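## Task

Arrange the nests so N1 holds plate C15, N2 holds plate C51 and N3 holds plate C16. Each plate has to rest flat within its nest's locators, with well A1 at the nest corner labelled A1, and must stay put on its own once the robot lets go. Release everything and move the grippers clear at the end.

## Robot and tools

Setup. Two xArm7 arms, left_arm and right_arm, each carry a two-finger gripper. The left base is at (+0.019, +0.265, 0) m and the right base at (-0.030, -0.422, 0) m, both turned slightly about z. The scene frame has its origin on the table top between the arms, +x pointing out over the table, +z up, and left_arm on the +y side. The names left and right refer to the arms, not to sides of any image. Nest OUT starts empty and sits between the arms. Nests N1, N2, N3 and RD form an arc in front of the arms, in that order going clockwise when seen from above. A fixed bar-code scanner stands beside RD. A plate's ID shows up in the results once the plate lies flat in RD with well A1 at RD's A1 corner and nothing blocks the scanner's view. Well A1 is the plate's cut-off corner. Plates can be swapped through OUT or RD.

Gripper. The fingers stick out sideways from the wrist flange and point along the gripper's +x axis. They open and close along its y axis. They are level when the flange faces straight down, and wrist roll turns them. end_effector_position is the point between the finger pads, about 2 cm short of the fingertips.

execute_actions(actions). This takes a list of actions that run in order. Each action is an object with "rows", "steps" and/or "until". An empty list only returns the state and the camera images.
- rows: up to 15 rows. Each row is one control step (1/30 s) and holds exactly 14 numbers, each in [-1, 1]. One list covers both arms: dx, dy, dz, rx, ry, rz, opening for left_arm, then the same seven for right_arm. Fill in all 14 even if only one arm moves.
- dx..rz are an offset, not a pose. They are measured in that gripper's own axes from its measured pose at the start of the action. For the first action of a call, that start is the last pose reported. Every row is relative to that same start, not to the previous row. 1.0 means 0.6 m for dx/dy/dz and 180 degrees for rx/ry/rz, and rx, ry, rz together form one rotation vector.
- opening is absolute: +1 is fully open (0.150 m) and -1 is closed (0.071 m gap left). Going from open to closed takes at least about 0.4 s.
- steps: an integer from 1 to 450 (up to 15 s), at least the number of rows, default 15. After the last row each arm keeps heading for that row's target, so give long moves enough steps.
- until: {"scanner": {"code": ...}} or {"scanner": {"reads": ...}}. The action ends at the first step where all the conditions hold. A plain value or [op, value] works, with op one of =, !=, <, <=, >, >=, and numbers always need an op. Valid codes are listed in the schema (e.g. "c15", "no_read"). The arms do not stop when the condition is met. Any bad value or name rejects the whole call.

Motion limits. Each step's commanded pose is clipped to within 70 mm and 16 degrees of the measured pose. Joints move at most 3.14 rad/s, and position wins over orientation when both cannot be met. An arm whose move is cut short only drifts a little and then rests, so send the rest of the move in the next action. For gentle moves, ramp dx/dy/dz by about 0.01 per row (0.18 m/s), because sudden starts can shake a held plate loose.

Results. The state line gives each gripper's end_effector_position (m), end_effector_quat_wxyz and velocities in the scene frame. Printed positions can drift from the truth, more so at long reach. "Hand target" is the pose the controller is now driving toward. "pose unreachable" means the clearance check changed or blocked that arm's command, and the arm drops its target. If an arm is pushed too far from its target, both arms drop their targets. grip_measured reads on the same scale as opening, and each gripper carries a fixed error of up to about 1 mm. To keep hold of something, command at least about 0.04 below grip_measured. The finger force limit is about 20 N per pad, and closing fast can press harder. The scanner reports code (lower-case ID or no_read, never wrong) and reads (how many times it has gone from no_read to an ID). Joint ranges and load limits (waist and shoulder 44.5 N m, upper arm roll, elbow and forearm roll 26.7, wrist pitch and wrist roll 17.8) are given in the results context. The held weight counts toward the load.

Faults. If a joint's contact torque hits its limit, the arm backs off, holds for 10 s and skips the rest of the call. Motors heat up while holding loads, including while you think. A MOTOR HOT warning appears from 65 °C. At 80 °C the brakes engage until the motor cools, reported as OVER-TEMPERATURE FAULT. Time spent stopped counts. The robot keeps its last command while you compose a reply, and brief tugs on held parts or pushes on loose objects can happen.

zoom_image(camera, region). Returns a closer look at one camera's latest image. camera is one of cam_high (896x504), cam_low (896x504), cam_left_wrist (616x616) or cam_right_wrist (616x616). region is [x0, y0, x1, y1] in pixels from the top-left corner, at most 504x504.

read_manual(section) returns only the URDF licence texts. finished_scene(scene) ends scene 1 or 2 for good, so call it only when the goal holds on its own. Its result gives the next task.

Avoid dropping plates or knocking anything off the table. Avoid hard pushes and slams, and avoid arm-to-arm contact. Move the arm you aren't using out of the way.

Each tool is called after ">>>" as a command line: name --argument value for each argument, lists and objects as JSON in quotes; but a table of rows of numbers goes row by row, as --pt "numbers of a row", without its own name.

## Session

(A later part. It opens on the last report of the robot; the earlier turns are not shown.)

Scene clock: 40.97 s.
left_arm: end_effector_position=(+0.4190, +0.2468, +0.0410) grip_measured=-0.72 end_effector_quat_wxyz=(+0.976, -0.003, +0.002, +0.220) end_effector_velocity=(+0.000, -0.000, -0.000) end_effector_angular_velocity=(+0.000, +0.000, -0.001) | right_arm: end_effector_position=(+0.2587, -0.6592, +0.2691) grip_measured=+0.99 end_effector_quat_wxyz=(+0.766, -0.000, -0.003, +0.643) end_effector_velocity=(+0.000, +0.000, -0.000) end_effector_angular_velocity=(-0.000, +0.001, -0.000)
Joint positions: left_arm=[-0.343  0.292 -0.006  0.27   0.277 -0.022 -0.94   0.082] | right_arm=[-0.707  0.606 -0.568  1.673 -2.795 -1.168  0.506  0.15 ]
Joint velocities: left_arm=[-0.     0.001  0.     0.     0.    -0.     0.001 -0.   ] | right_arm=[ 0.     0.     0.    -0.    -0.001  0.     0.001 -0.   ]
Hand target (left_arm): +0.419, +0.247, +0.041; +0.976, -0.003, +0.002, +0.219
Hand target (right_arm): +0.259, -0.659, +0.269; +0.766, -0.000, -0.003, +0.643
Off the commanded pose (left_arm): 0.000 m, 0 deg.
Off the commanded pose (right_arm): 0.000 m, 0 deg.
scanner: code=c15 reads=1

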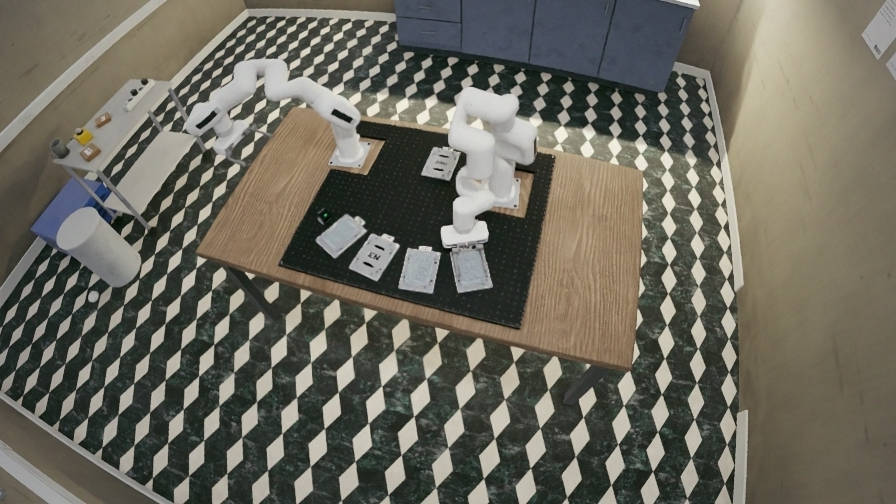

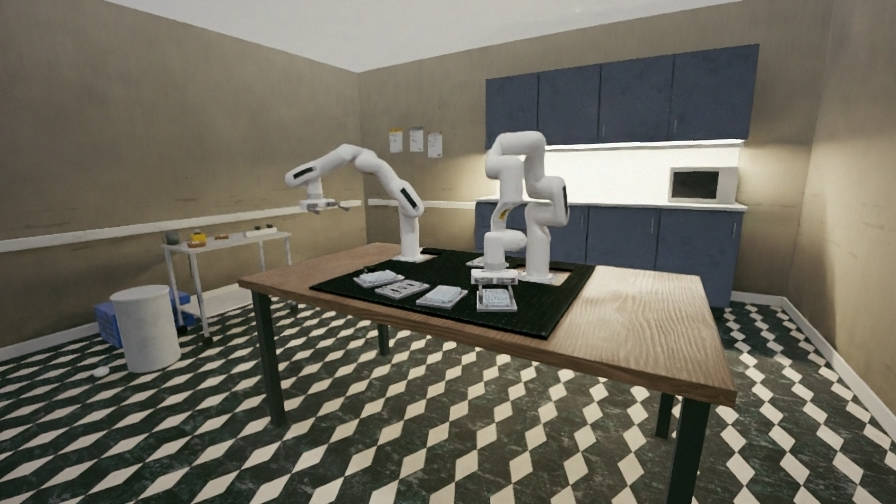

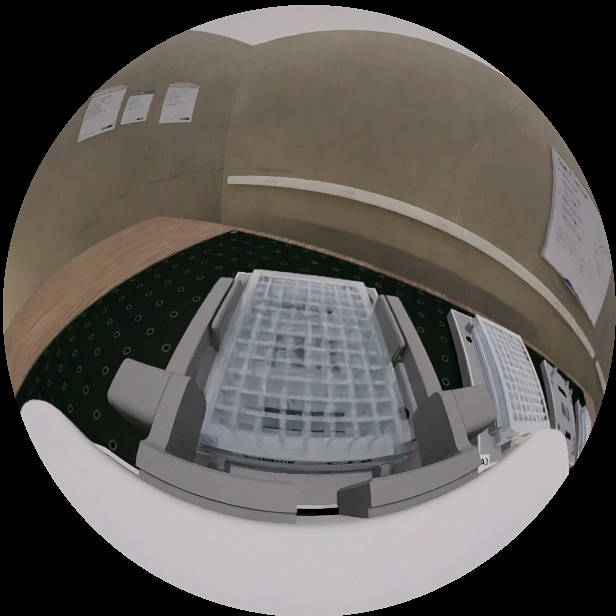

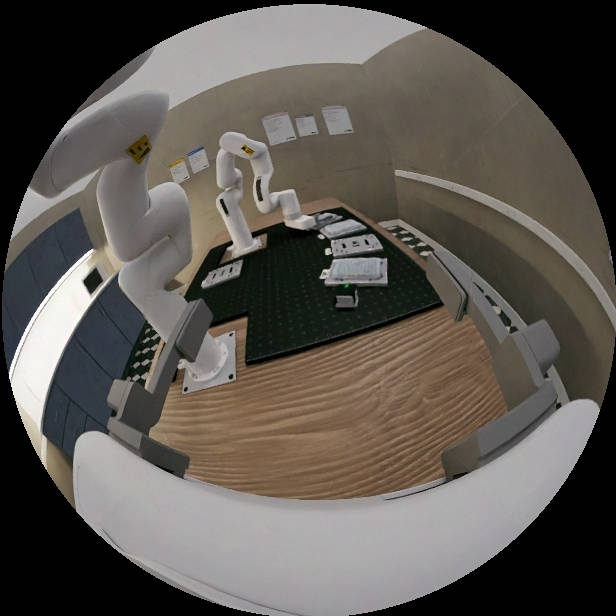

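>>> execute_actions --actions '[{"rows": [[0,0,0.003,0,0,0,-0.78,0,0,0,0,0,0,1],[0,0,0.008,0,0,0,-0.78,0,0,0,0,0,0,1],[0,0,0.015,0,0,0,-0.78,0,0,0,0,0,0,1],[0,0,0.024,0,0,0,-0.78,0,0,0,0,0,0,1],[0,0,0.034,0,0,0,-0.78,0,0,0,0,0,0,1],[0,0,0.044,0,0,0,-0.78,0,0,0,0,0,0,1],[0,0,0.054,0,0,0,-0.78,0,0,0,0,0,0,1],[0,0,0.064,0,0,0,-0.78,0,0,0,0,0,0,1],[0,0,0.073,0,0,0,-0.78,0,0,0,0,0,0,1],[0,0,0.079,0,0,0,-0.78,0,0,0,0,0,0,1],[0,0,0.082,0,0,0,-0.78,0,0,0,0,0,0,1]], "steps": 20},{"rows": [[-0.0019,-0.0056,0,0,0,-0.002,-0.78,0,0,0,0,0,0,1],[-0.0058,-0.0169,0,0,0,-0.006,-0.78,0,0,0,0,0,0,1],[-0.0125,-0.0367,0,0,0,-0.0131,-0.78,0,0,0,0,0,0,1],[-0.0202,-0.0592,0,0,0,-0.0212,-0.78,0,0,0,0,0,0,1],[-0.0288,-0.0846,0,0,0,-0.0302,-0.78,0,0,0,0,0,0,1],[-0.0375,-0.11,0,0,0,-0.0393,-0.78,0,0,0,0,0,0,1],[-0.0461,-0.1354,0,0,0,-0.0484,-0.78,0,0,0,0,0,0,1],[-0.0548,-0.1607,0,0,0,-0.0575,-0.78,0,0,0,0,0,0,1],[-0.0634,-0.1861,0,0,0,-0.0665,-0.78,0,0,0,0,0,0,1],[-0.0721,-0.2115,0,0,0,-0.0756,-0.78,0,0,0,0,0,0,1],[-0.0798,-0.2341,0,0,0,-0.0837,-0.78,0,0,0,0,0,0,1],[-0.0865,-0.2538,0,0,0,-0.0907,-0.78,0,0,0,0,0,0,1],[-0.0913,-0.2679,0,0,0,-0.0958,-0.78,0,0,0,0,0,0,1],[-0.0942,-0.2764,0,0,0,-0.0988,-0.78,0,0,0,0,0,0,1],[-0.0961,-0.282,0,0,0,-0.1008,-0.78,0,0,0,0,0,0,1]], "steps": 28},{"rows": [[-0.0001,-0.006,0,0,0,-0.002,-0.78,0,0,0,0,0,0,1],[-0.0002,-0.0179,0,0,0,-0.006,-0.78,0,0,0,0,0,0,1],[-0.0005,-0.0387,0,0,0,-0.0131,-0.78,0,0,0,0,0,0,1],[-0.0007,-0.0626,0,0,0,-0.0212,-0.78,0,0,0,0,0,0,1],[-0.0011,-0.0894,0,0,0,-0.0302,-0.78,0,0,0,0,0,0,1],[-0.0014,-0.1162,0,0,0,-0.0393,-0.78,0,0,0,0,0,0,1],[-0.0017,-0.143,0,0,0,-0.0484,-0.78,0,0,0,0,0,0,1],[-0.002,-0.1698,0,0,0,-0.0575,-0.78,0,0,0,0,0,0,1],[-0.0023,-0.1966,0,0,0,-0.0665,-0.78,0,0,0,0,0,0,1],[-0.0026,-0.2234,0,0,0,-0.0756,-0.78,0,0,0,0,0,0,1],[-0.0029,-0.2473,0,0,0,-0.0837,-0.78,0,0,0,0,0,0,1],[-0.0032,-0.2681,0,0,0,-0.0907,-0.78,0,0,0,0,0,0,1],[-0.0033,-0.283,0,0,0,-0.0958,-0.78,0,0,0,0,0,0,1],[-0.0034,-0.2919,0,0,0,-0.0988,-0.78,0,0,0,0,0,0,1],[-0.0035,-0.2979,0,0,0,-0.1008,-0.78,0,0,0,0,0,0,1]], "steps": 32}]'

Scene clock: 44.50 s.
left_arm: end_effector_position=(+0.4610, -0.1066, +0.0901) grip_measured=-0.72 end_effector_quat_wxyz=(+0.996, +0.002, -0.002, -0.094) end_effector_velocity=(+0.000, -0.001, +0.000) end_effector_angular_velocity=(-0.001, -0.001, -0.001) | right_arm: end_effector_position=(+0.2587, -0.6592, +0.2691) grip_measured=+0.99 end_effector_quat_wxyz=(+0.766, -0.000, -0.003, +0.643) end_effector_velocity=(-0.000, -0.000, -0.000) end_effector_angular_velocity=(-0.001, +0.000, -0.000)
Joint positions: left_arm=[-0.6    0.44  -0.359  0.851  0.355  0.46  -0.93   0.082] | right_arm=[-0.707  0.606 -0.568  1.673 -2.795 -1.168  0.506  0.15 ]
Joint velocities: left_arm=[-0.     0.001 -0.     0.003  0.    -0.     0.     0.   ] | right_arm=[-0.  0. -0.  0. -0.  0.  0.  0.]
Hand target (left_arm): +0.461, -0.107, +0.090; +0.996, +0.002, -0.002, -0.094
Hand target (right_arm): +0.259, -0.659, +0.269; +0.766, -0.000, -0.003, +0.643
Off the commanded pose (left_arm): 0.001 m, 0 deg.
Off the commanded pose (right_arm): 0.000 m, 0 deg.
scanner: code=c15 reads=1

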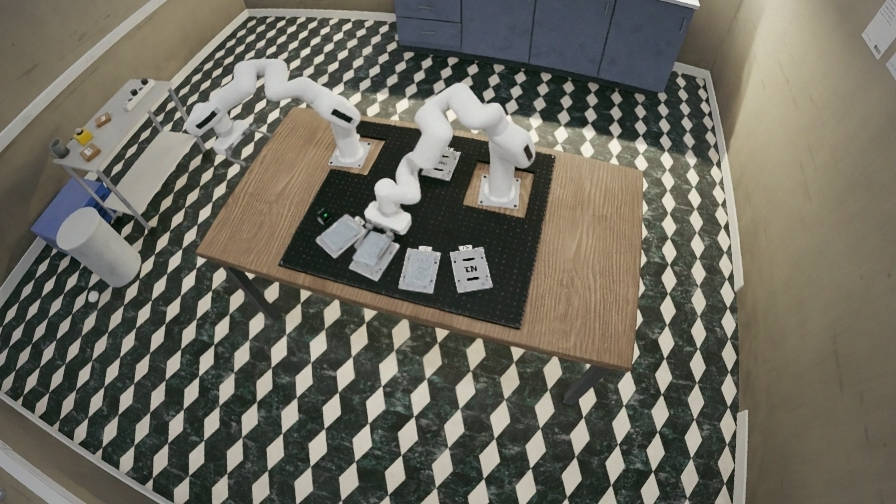

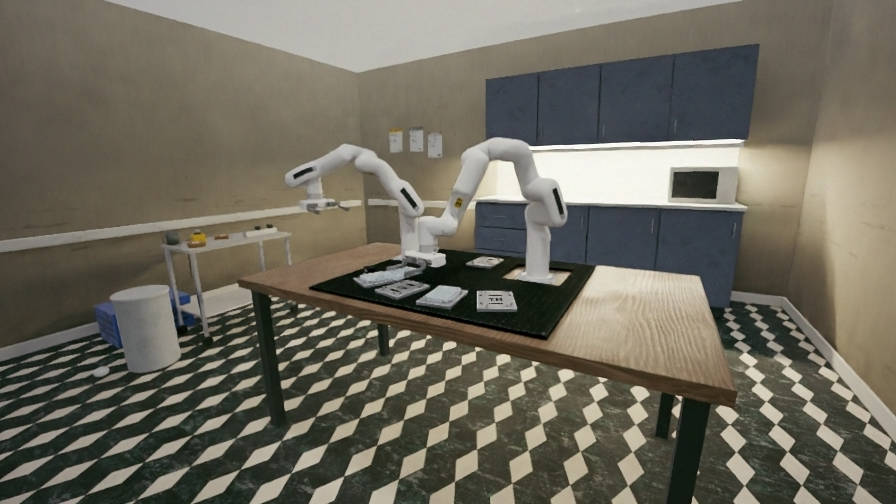

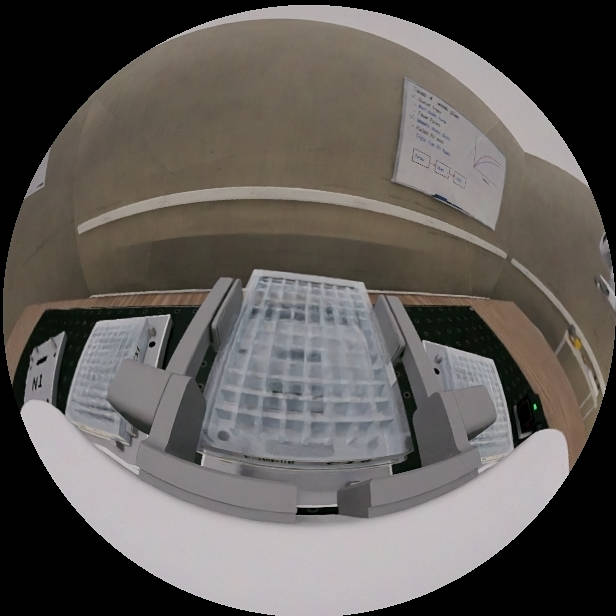

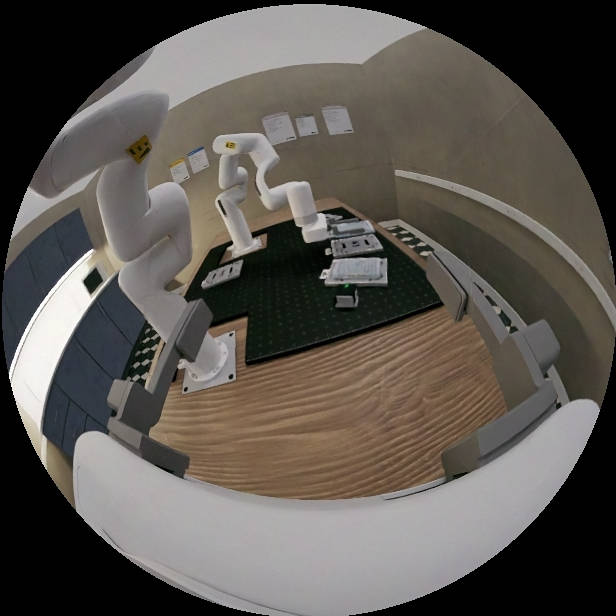

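>>> execute_actions --actions '[{"rows": [[-0.0007,-0.001,-0.004,0,0,0,-0.78,0,0,0,0,0,0,1],[-0.0014,-0.002,-0.011,0,0,0,-0.78,0,0,0,0,0,0,1],[-0.0021,-0.0031,-0.02,0,0,-0.0005,-0.78,0,0,0,0,0,0,1],[-0.0021,-0.0031,-0.03,0,0,-0.0005,-0.78,0,0,0,0,0,0,1],[-0.0021,-0.0031,-0.04,0,0,-0.0005,-0.78,0,0,0,0,0,0,1],[-0.0021,-0.0031,-0.05,0,0,-0.0005,-0.78,0,0,0,0,0,0,1],[-0.0021,-0.0031,-0.058,0,0,-0.0005,-0.78,0,0,0,0,0,0,1],[-0.0021,-0.0031,-0.0635,0,0,-0.0005,-0.78,0,0,0,0,0,0,1]], "steps": 22}]'

Scene clock: 45.50 s.
left_arm: end_effector_position=(+0.4597, -0.1082, +0.0523) grip_measured=-0.72 end_effector_quat_wxyz=(+0.995, +0.001, -0.002, -0.095) end_effector_velocity=(-0.000, +0.001, -0.002) end_effector_angular_velocity=(+0.002, +0.002, +0.001) | right_arm: end_effector_position=(+0.2587, -0.6592, +0.2691) grip_measured=+0.99 end_effector_quat_wxyz=(+0.766, -0.000, -0.003, +0.643) end_effector_velocity=(+0.000, -0.000, +0.000) end_effector_angular_velocity=(-0.000, -0.001, -0.002)
Joint positions: left_arm=[-0.652  0.549 -0.293  0.876  0.433  0.378 -0.992  0.082] | right_arm=[-0.707  0.606 -0.568  1.673 -2.795 -1.168  0.506  0.15 ]
Joint velocities: left_arm=[ 0.     0.003  0.001 -0.    -0.     0.     0.     0.   ] | right_arm=[-0.    -0.001  0.    -0.     0.001  0.     0.001  0.   ]
Hand target (left_arm): +0.460, -0.108, +0.052; +0.995, +0.002, -0.002, -0.095
Hand target (right_arm): +0.259, -0.659, +0.269; +0.766, -0.000, -0.003, +0.643
Off the commanded pose (left_arm): 0.000 m, 0 deg.
Off the commanded pose (right_arm): 0.000 m, 0 deg.
scanner: code=c15 reads=1

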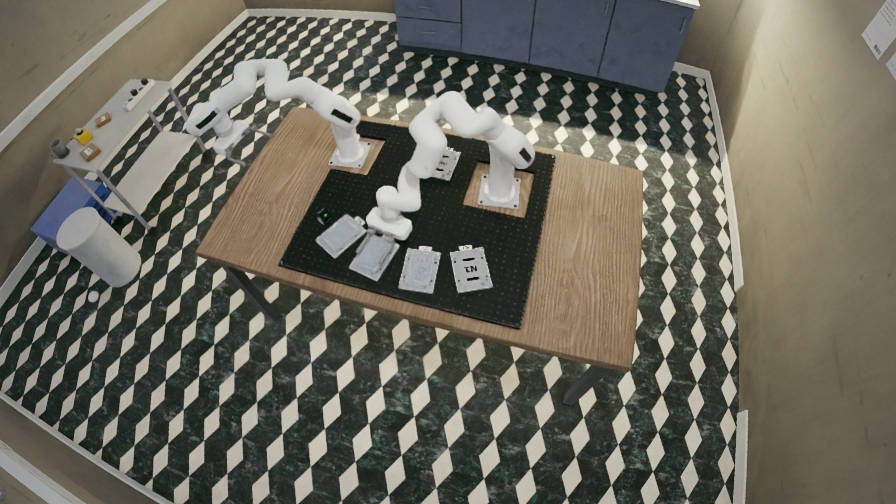

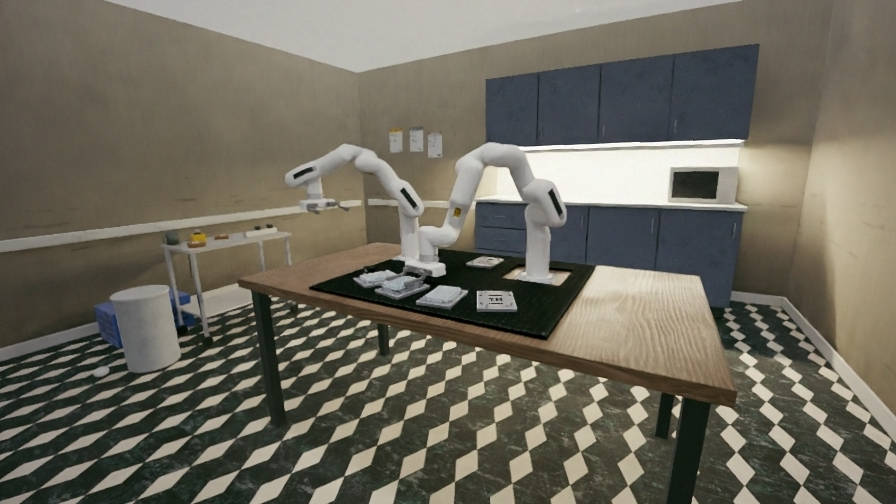

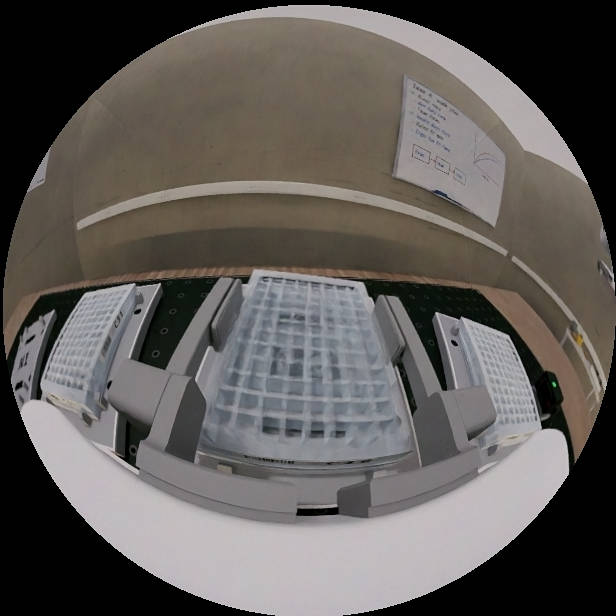

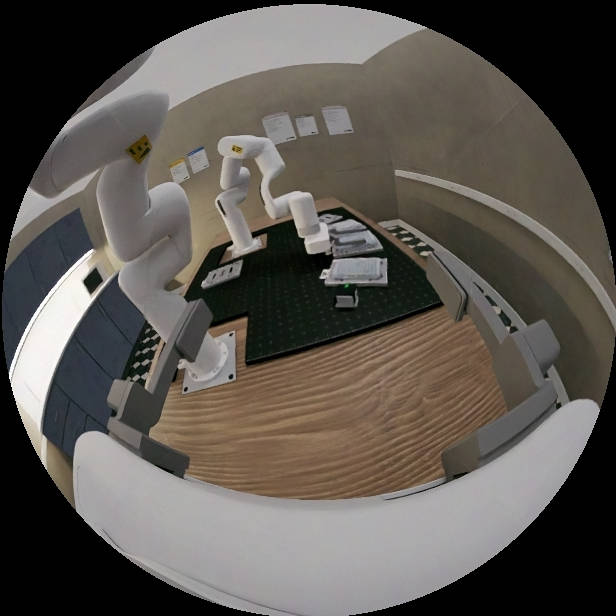

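>>> execute_actions --actions '[{"rows": [[0,0,-0.003,0,0,0,-0.78,0,0,0,0,0,0,1],[0,0,-0.006,0,0,0,-0.78,0,0,0,0,0,0,1],[0,0,-0.009,0,0,0,-0.78,0,0,0,0,0,0,1],[0,0,-0.012,0,0,0,-0.78,0,0,0,0,0,0,1],[0,0,-0.014,0,0,0,-0.78,0,0,0,0,0,0,1]], "steps": 18}]'

Scene clock: 46.23 s.
left_arm: end_effector_position=(+0.4597, -0.1083, +0.0440) grip_measured=-0.72 end_effector_quat_wxyz=(+0.995, +0.001, -0.002, -0.095) end_effector_velocity=(+0.001, +0.001, +0.000) end_effector_angular_velocity=(-0.001, -0.001, +0.003) | right_arm: end_effector_position=(+0.2587, -0.6592, +0.2691) grip_measured=+0.99 end_effector_quat_wxyz=(+0.766, -0.000, -0.003, +0.643) end_effector_velocity=(+0.000, -0.000, +0.000) end_effector_angular_velocity=(-0.000, -0.001, -0.000)
Joint positions: left_arm=[-0.665  0.573 -0.277  0.884  0.447  0.361 -1.003  0.082] | right_arm=[-0.707  0.606 -0.568  1.673 -2.795 -1.168  0.506  0.15 ]
Joint velocities: left_arm=[ 0.002 -0.     0.    -0.     0.    -0.001 -0.001  0.   ] | right_arm=[-0.    -0.    -0.    -0.     0.001  0.    -0.001  0.   ]
Hand target (left_arm): +0.460, -0.108, +0.044; +0.995, +0.001, -0.002, -0.095
Hand target (right_arm): +0.259, -0.659, +0.269; +0.766, -0.000, -0.003, +0.643
Off the commanded pose (left_arm): 0.000 m, 0 deg.
Off the commanded pose (right_arm): 0.000 m, 0 deg.
scanner: code=c15 reads=1

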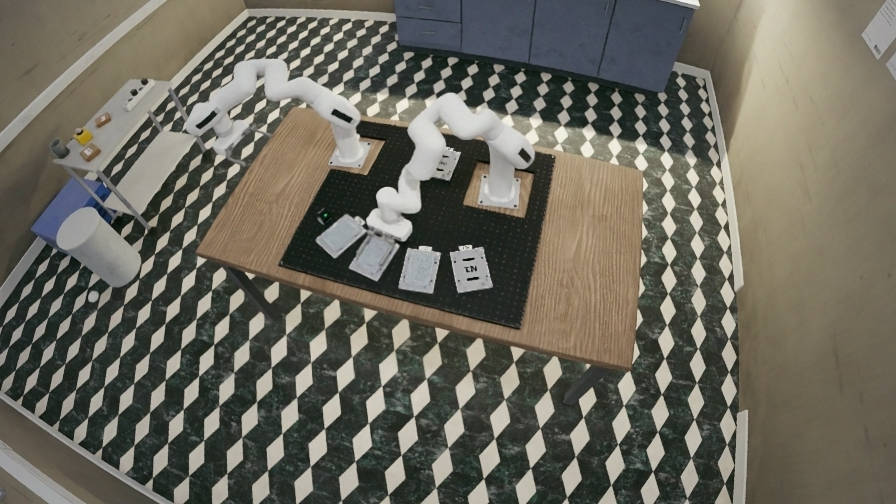

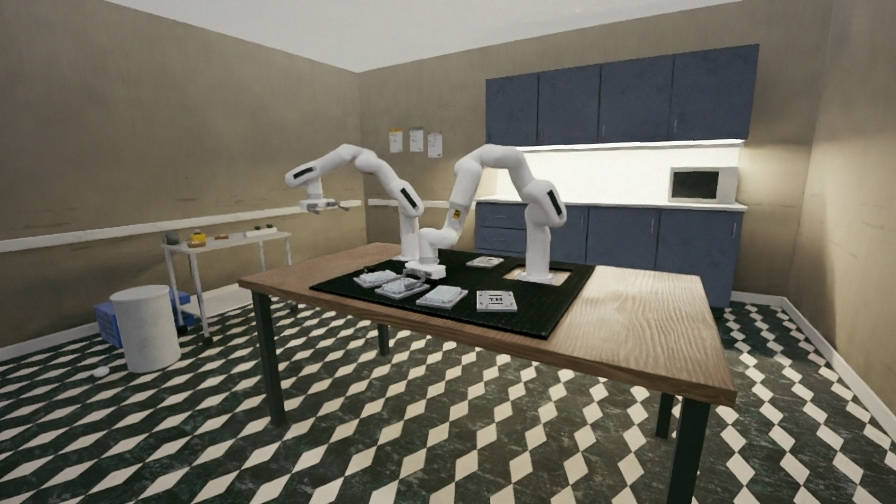

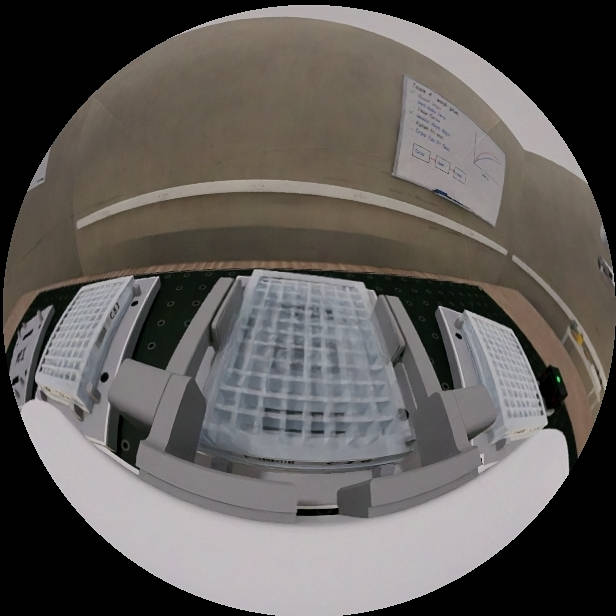

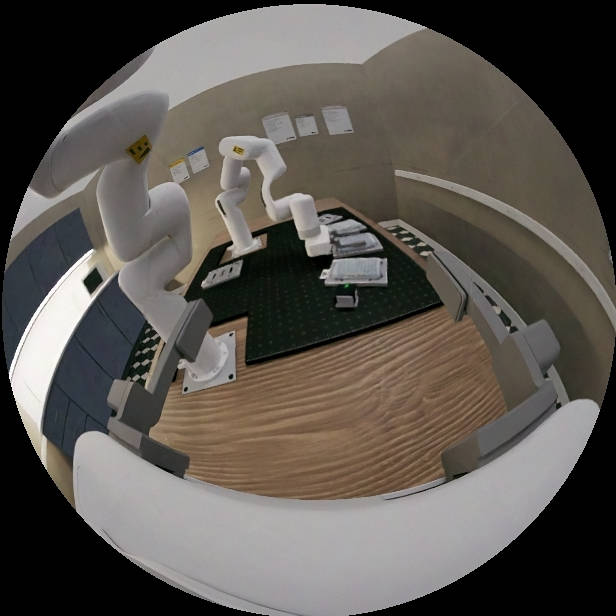

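>>> execute_actions --actions '[{"rows": [[0,0,-0.002,0,0,0,-0.78,0,0,0,0,0,0,1],[0,0,-0.0037,0,0,0,-0.78,0,0,0,0,0,0,1]], "steps": 12},{"rows": [[0,0,0,0,0,0,-0.66,0,0,0,0,0,0,1],[0,0,0,0,0,0,-0.55,0,0,0,0,0,0,1],[0,0,0,0,0,0,-0.4,0,0,0,0,0,0,1],[0,0,0,0,0,0,-0.25,0,0,0,0,0,0,1],[0,0,0,0,0,0,-0.1,0,0,0,0,0,0,1]], "steps": 12},{"rows": [[0,0,0.01,0,0,0,-0.1,0,0,0,0,0,0,1],[0,0,0.02,0,0,0,-0.1,0,0,0,0,0,0,1],[0,0,0.035,0,0,0,-0.1,0,0,0,0,0,0,1],[0,0,0.05,0,0,0,-0.1,0,0,0,0,0,0,1],[0,0,0.065,0,0,0,-0.1,0,0,0,0,0,0,1],[0,0,0.08,0,0,0,-0.1,0,0,0,0,0,0,1],[0,0,0.09,0,0,0,-0.1,0,0,0,0,0,0,1],[0,0,0.097,0,0,0,-0.1,0,0,0,0,0,0,1]], "steps": 22}]'

>>> zoom_image --camera "cam_left_wrist" --region '[150, 250, 470, 530]'

Scene clock: 47.97 s.
left_arm: end_effector_position=(+0.4594, -0.1082, +0.0997) grip_measured=-0.10 end_effector_quat_wxyz=(+0.995, +0.002, -0.002, -0.095) end_effector_velocity=(+0.001, -0.001, +0.004) end_effector_angular_velocity=(-0.005, -0.005, -0.001) | right_arm: end_effector_position=(+0.2587, -0.6592, +0.2691) grip_measured=+0.99 end_effector_quat_wxyz=(+0.766, -0.000, -0.003, +0.643) end_effector_velocity=(+0.000, +0.000, -0.000) end_effector_angular_velocity=(+0.001, +0.001, -0.001)
Joint positions: left_arm=[-0.594  0.414 -0.373  0.847  0.333  0.481 -0.917  0.107] | right_arm=[-0.707  0.606 -0.568  1.673 -2.795 -1.168  0.506  0.15 ]
Joint velocities: left_arm=[ 0.    -0.004 -0.001  0.002 -0.001 -0.     0.001  0.   ] | right_arm=[ 0.     0.001 -0.    -0.     0.    -0.     0.     0.   ]
Hand target (left_arm): +0.460, -0.108, +0.100; +0.995, +0.001, -0.002, -0.095
Hand target (right_arm): +0.259, -0.659, +0.269; +0.766, -0.000, -0.003, +0.643
Off the commanded pose (left_arm): 0.001 m, 0 deg.
Off the commanded pose (right_arm): 0.000 m, 0 deg.
scanner: code=c15 reads=1

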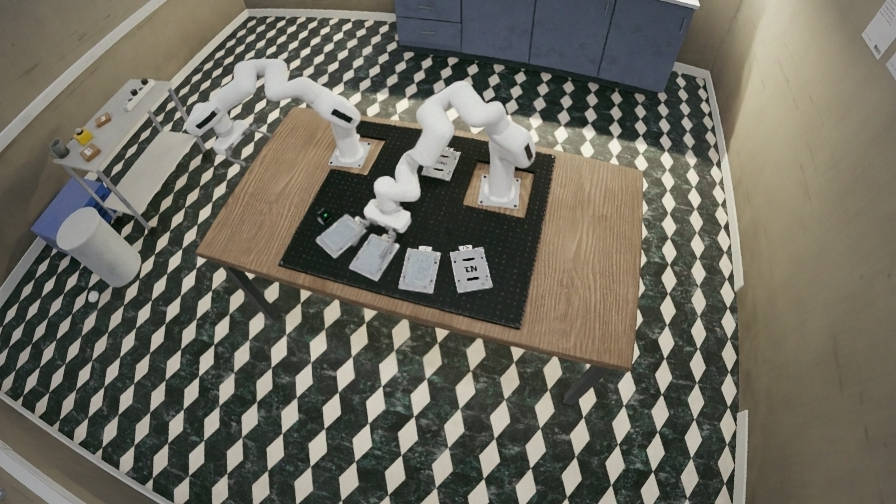

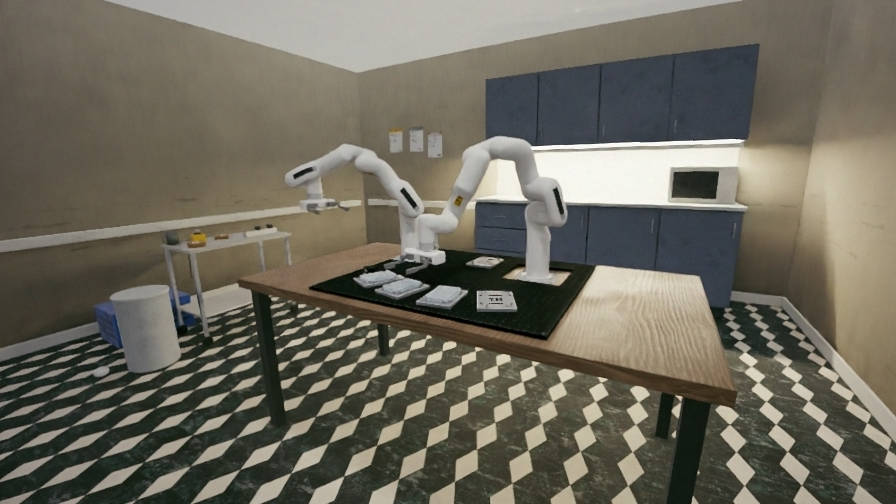

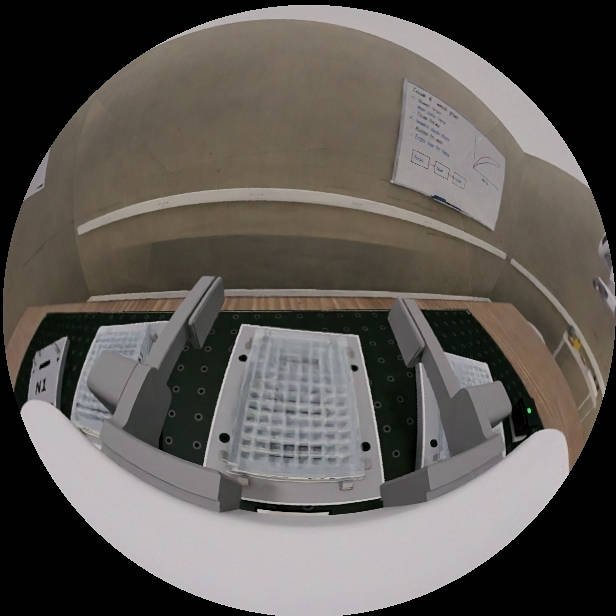

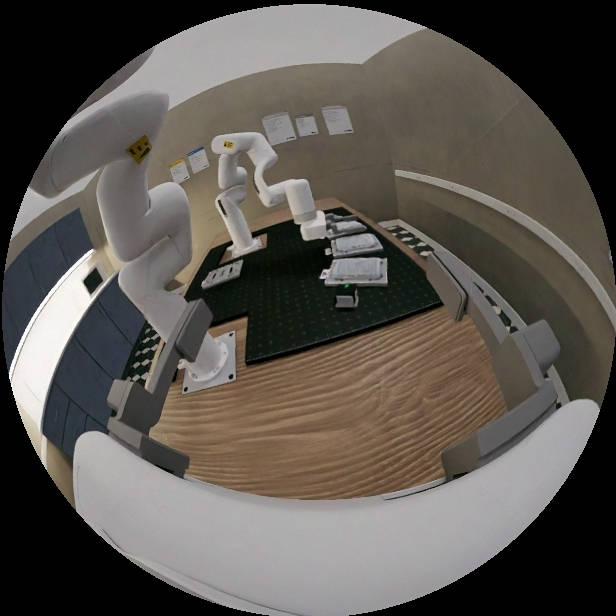

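Region (150, 250, 470, 530) of cam_left_wrist's 616x616 image, scaled by 1.575, with more detail than that image has; it fills the top 441 rows of this view, and the rest is white.

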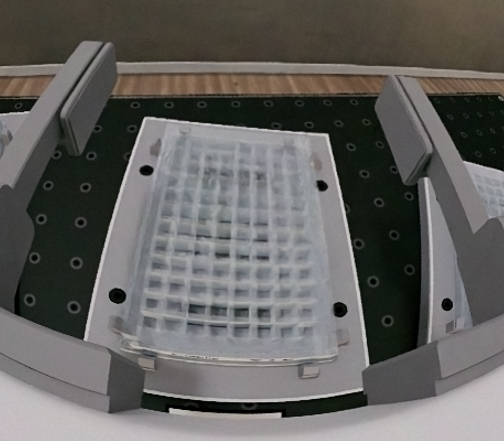

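>>> execute_actions --actions '[{"rows": [[-0.0011,-0.0085,0,0,0,-0.0027,-0.1,0,0,0,0,0,0,1],[-0.0032,-0.0256,0,0,0,-0.008,-0.1,0,0,0,0,0,0,1],[-0.0061,-0.0483,0,0,0,-0.0152,-0.1,0,0,0,0,0,0,1],[-0.0094,-0.0738,0,0,0,-0.0232,-0.1,0,0,0,0,0,0,1],[-0.0126,-0.0994,0,0,0,-0.0313,-0.1,0,0,0,0,0,0,1],[-0.0158,-0.1249,0,0,0,-0.0393,-0.1,0,0,0,0,0,0,1],[-0.0191,-0.1505,0,0,0,-0.0474,-0.1,0,0,0,0,0,0,1],[-0.0223,-0.176,0,0,0,-0.0554,-0.1,0,0,0,0,0,0,1],[-0.0256,-0.2016,0,0,0,-0.0635,-0.1,0,0,0,0,0,0,1],[-0.0288,-0.2271,0,0,0,-0.0715,-0.1,0,0,0,0,0,0,1],[-0.0317,-0.2498,0,0,0,-0.0787,-0.1,0,0,0,0,0,0,1],[-0.0338,-0.2669,0,0,0,-0.084,-0.1,0,0,0,0,0,0,1],[-0.0353,-0.2782,0,0,0,-0.0876,-0.1,0,0,0,0,0,0,1],[-0.036,-0.2839,0,0,0,-0.0894,-0.1,0,0,0,0,0,0,1]], "steps": 32}]'

>>> zoom_image --camera "cam_left_wrist" --region '[150, 250, 470, 530]'

Scene clock: 49.37 s.
left_arm: end_effector_position=(+0.4066, -0.2712, +0.0995) grip_measured=-0.10 end_effector_quat_wxyz=(+0.972, +0.002, -0.002, -0.233) end_effector_velocity=(+0.000, -0.001, +0.000) end_effector_angular_velocity=(-0.001, -0.001, -0.000) | right_arm: end_effector_position=(+0.2587, -0.6592, +0.2691) grip_measured=+0.99 end_effector_quat_wxyz=(+0.766, -0.000, -0.003, +0.643) end_effector_velocity=(-0.000, -0.000, +0.000) end_effector_angular_velocity=(+0.000, -0.000, -0.001)
Joint positions: left_arm=[-0.784  0.624 -0.433  1.18   0.428  0.647 -0.894  0.107] | right_arm=[-0.707  0.606 -0.568  1.673 -2.795 -1.168  0.506  0.15 ]
Joint velocities: left_arm=[-0.001  0.001  0.     0.002  0.001 -0.    -0.     0.   ] | right_arm=[-0.    -0.001  0.    -0.     0.    -0.     0.    -0.   ]
Hand target (left_arm): +0.407, -0.271, +0.100; +0.972, +0.002, -0.002, -0.233
Hand target (right_arm): +0.259, -0.659, +0.269; +0.766, -0.000, -0.003, +0.643
Off the commanded pose (left_arm): 0.001 m, 0 deg.
Off the commanded pose (right_arm): 0.000 m, 0 deg.
scanner: code=c15 reads=1

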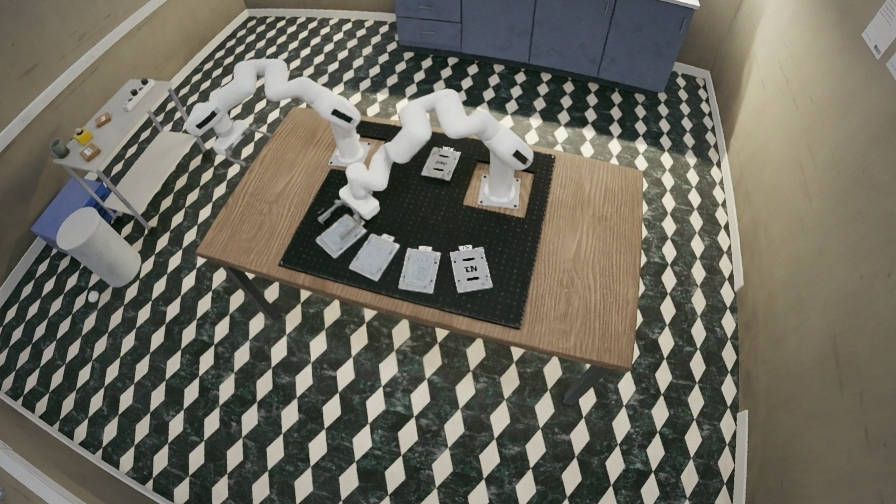

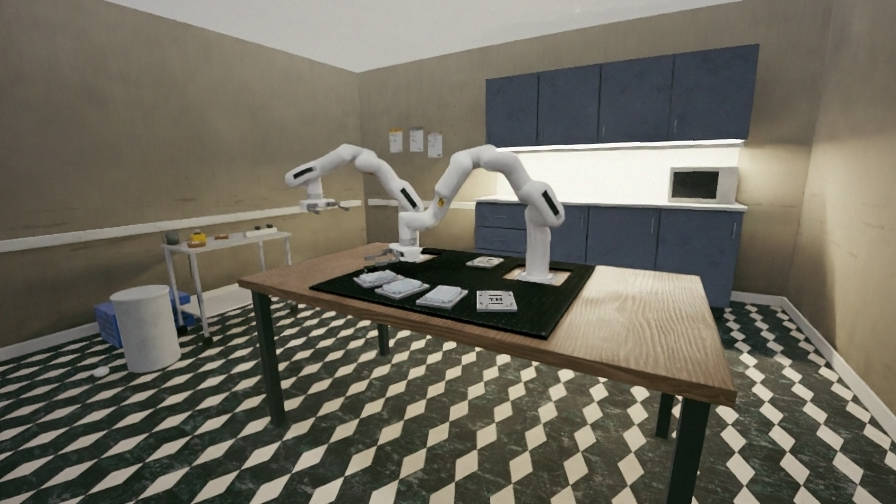

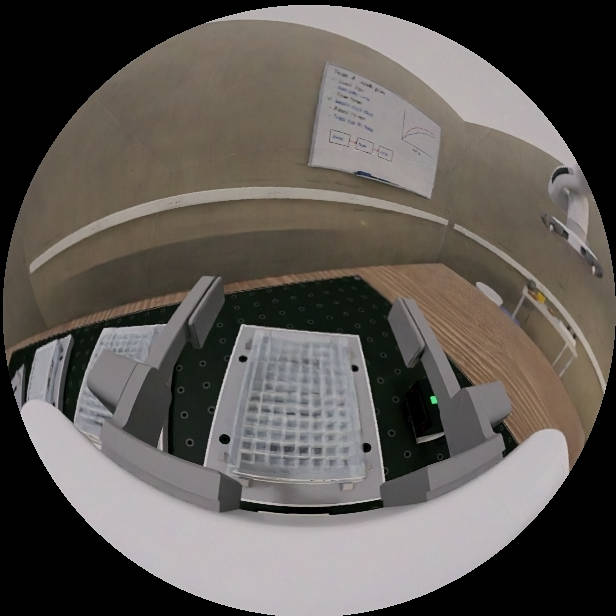

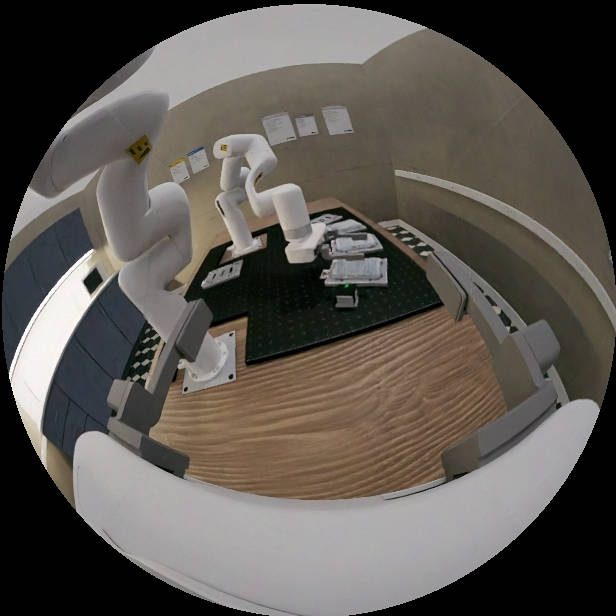

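Region (150, 250, 470, 530) of cam_left_wrist's 616x616 image, scaled by 1.575, with more detail than that image has; it fills the top 441 rows of this view, and the rest is white.

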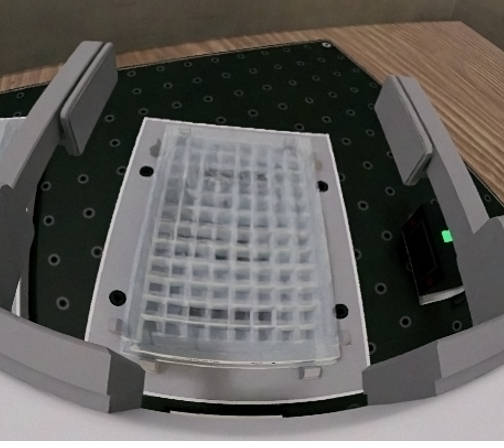

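>>> execute_actions --actions '[{"rows": [[-0.001,-0.0005,-0.006,0,0,0,-0.1,0,0,0,0,0,0,1],[-0.0022,-0.0011,-0.016,0,0,0,-0.1,0,0,0,0,0,0,1],[-0.0022,-0.0011,-0.03,0,0,0,-0.1,0,0,0,0,0,0,1],[-0.0022,-0.0011,-0.045,0,0,0,-0.1,0,0,0,0,0,0,1],[-0.0022,-0.0011,-0.06,0,0,0,-0.1,0,0,0,0,0,0,1],[-0.0022,-0.0011,-0.074,0,0,0,-0.1,0,0,0,0,0,0,1],[-0.0022,-0.0011,-0.086,0,0,0,-0.1,0,0,0,0,0,0,1],[-0.0022,-0.0011,-0.094,0,0,0,-0.1,0,0,0,0,0,0,1],[-0.0022,-0.0011,-0.0985,0,0,0,-0.1,0,0,0,0,0,0,1]], "steps": 24},{"rows": [[0,0,0,0,0,0,-0.2,0,0,0,0,0,0,1],[0,0,0,0,0,0,-0.3,0,0,0,0,0,0,1],[0,0,0,0,0,0,-0.4,0,0,0,0,0,0,1],[0,0,0,0,0,0,-0.5,0,0,0,0,0,0,1],[0,0,0,0,0,0,-0.58,0,0,0,0,0,0,1],[0,0,0,0,0,0,-0.64,0,0,0,0,0,0,1],[0,0,0,0,0,0,-0.68,0,0,0,0,0,0,1],[0,0,0,0,0,0,-0.71,0,0,0,0,0,0,1],[0,0,0,0,0,0,-0.74,0,0,0,0,0,0,1],[0,0,0,0,0,0,-0.78,0,0,0,0,0,0,1]], "steps": 20}]'

Scene clock: 51.23 s.
left_arm: end_effector_position=(+0.4059, -0.2714, +0.0412) grip_measured=-0.72 end_effector_quat_wxyz=(+0.972, +0.002, -0.002, -0.233) end_effector_velocity=(+0.000, -0.000, +0.001) end_effector_angular_velocity=(-0.000, -0.001, -0.000) | right_arm: end_effector_position=(+0.2587, -0.6592, +0.2691) grip_measured=+0.99 end_effector_quat_wxyz=(+0.766, -0.000, -0.003, +0.643) end_effector_velocity=(+0.000, +0.000, +0.000) end_effector_angular_velocity=(+0.000, -0.001, -0.000)
Joint positions: left_arm=[-0.833  0.761 -0.366  1.214  0.509  0.544 -0.951  0.082] | right_arm=[-0.707  0.606 -0.568  1.673 -2.795 -1.168  0.506  0.15 ]
Joint velocities: left_arm=[-0.    -0.001  0.     0.    -0.     0.001  0.     0.   ] | right_arm=[ 0.    -0.001 -0.     0.     0.001 -0.     0.     0.   ]
Hand target (left_arm): +0.406, -0.271, +0.041; +0.972, +0.002, -0.002, -0.233
Hand target (right_arm): +0.259, -0.659, +0.269; +0.766, -0.000, -0.003, +0.643
Off the commanded pose (left_arm): 0.001 m, 0 deg.
Off the commanded pose (right_arm): 0.000 m, 0 deg.
scanner: code=no_read reads=1

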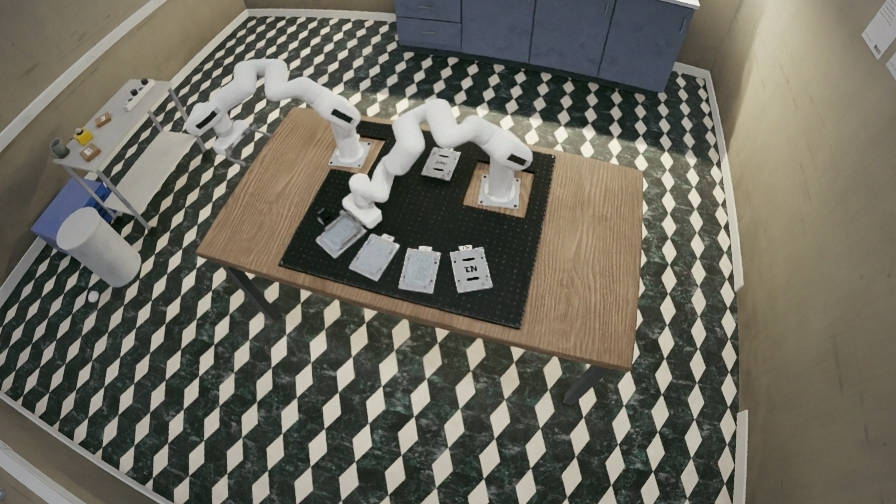

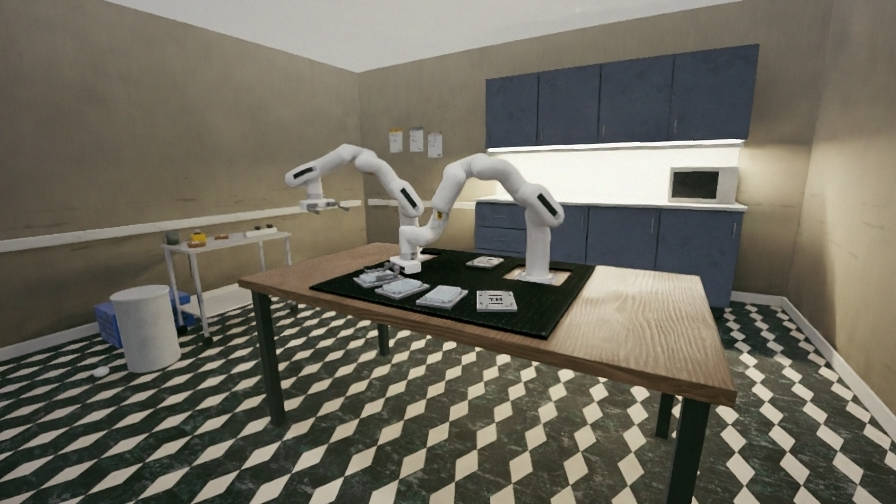

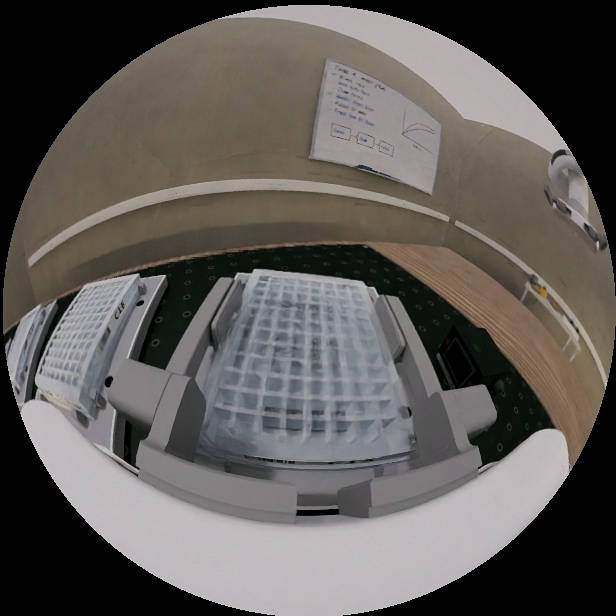

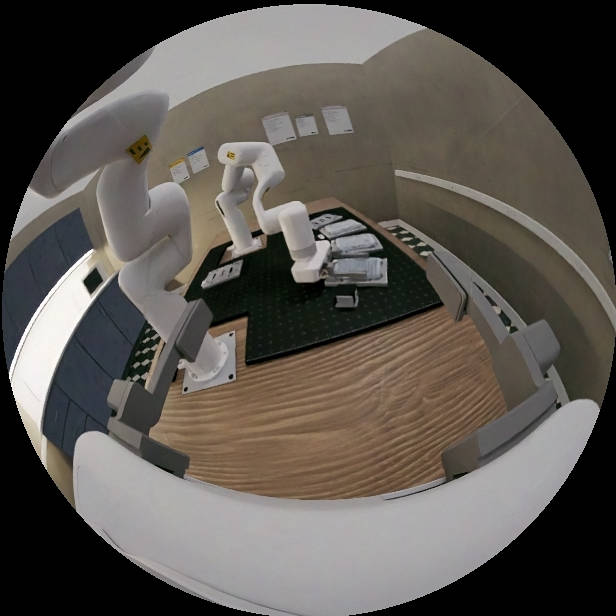

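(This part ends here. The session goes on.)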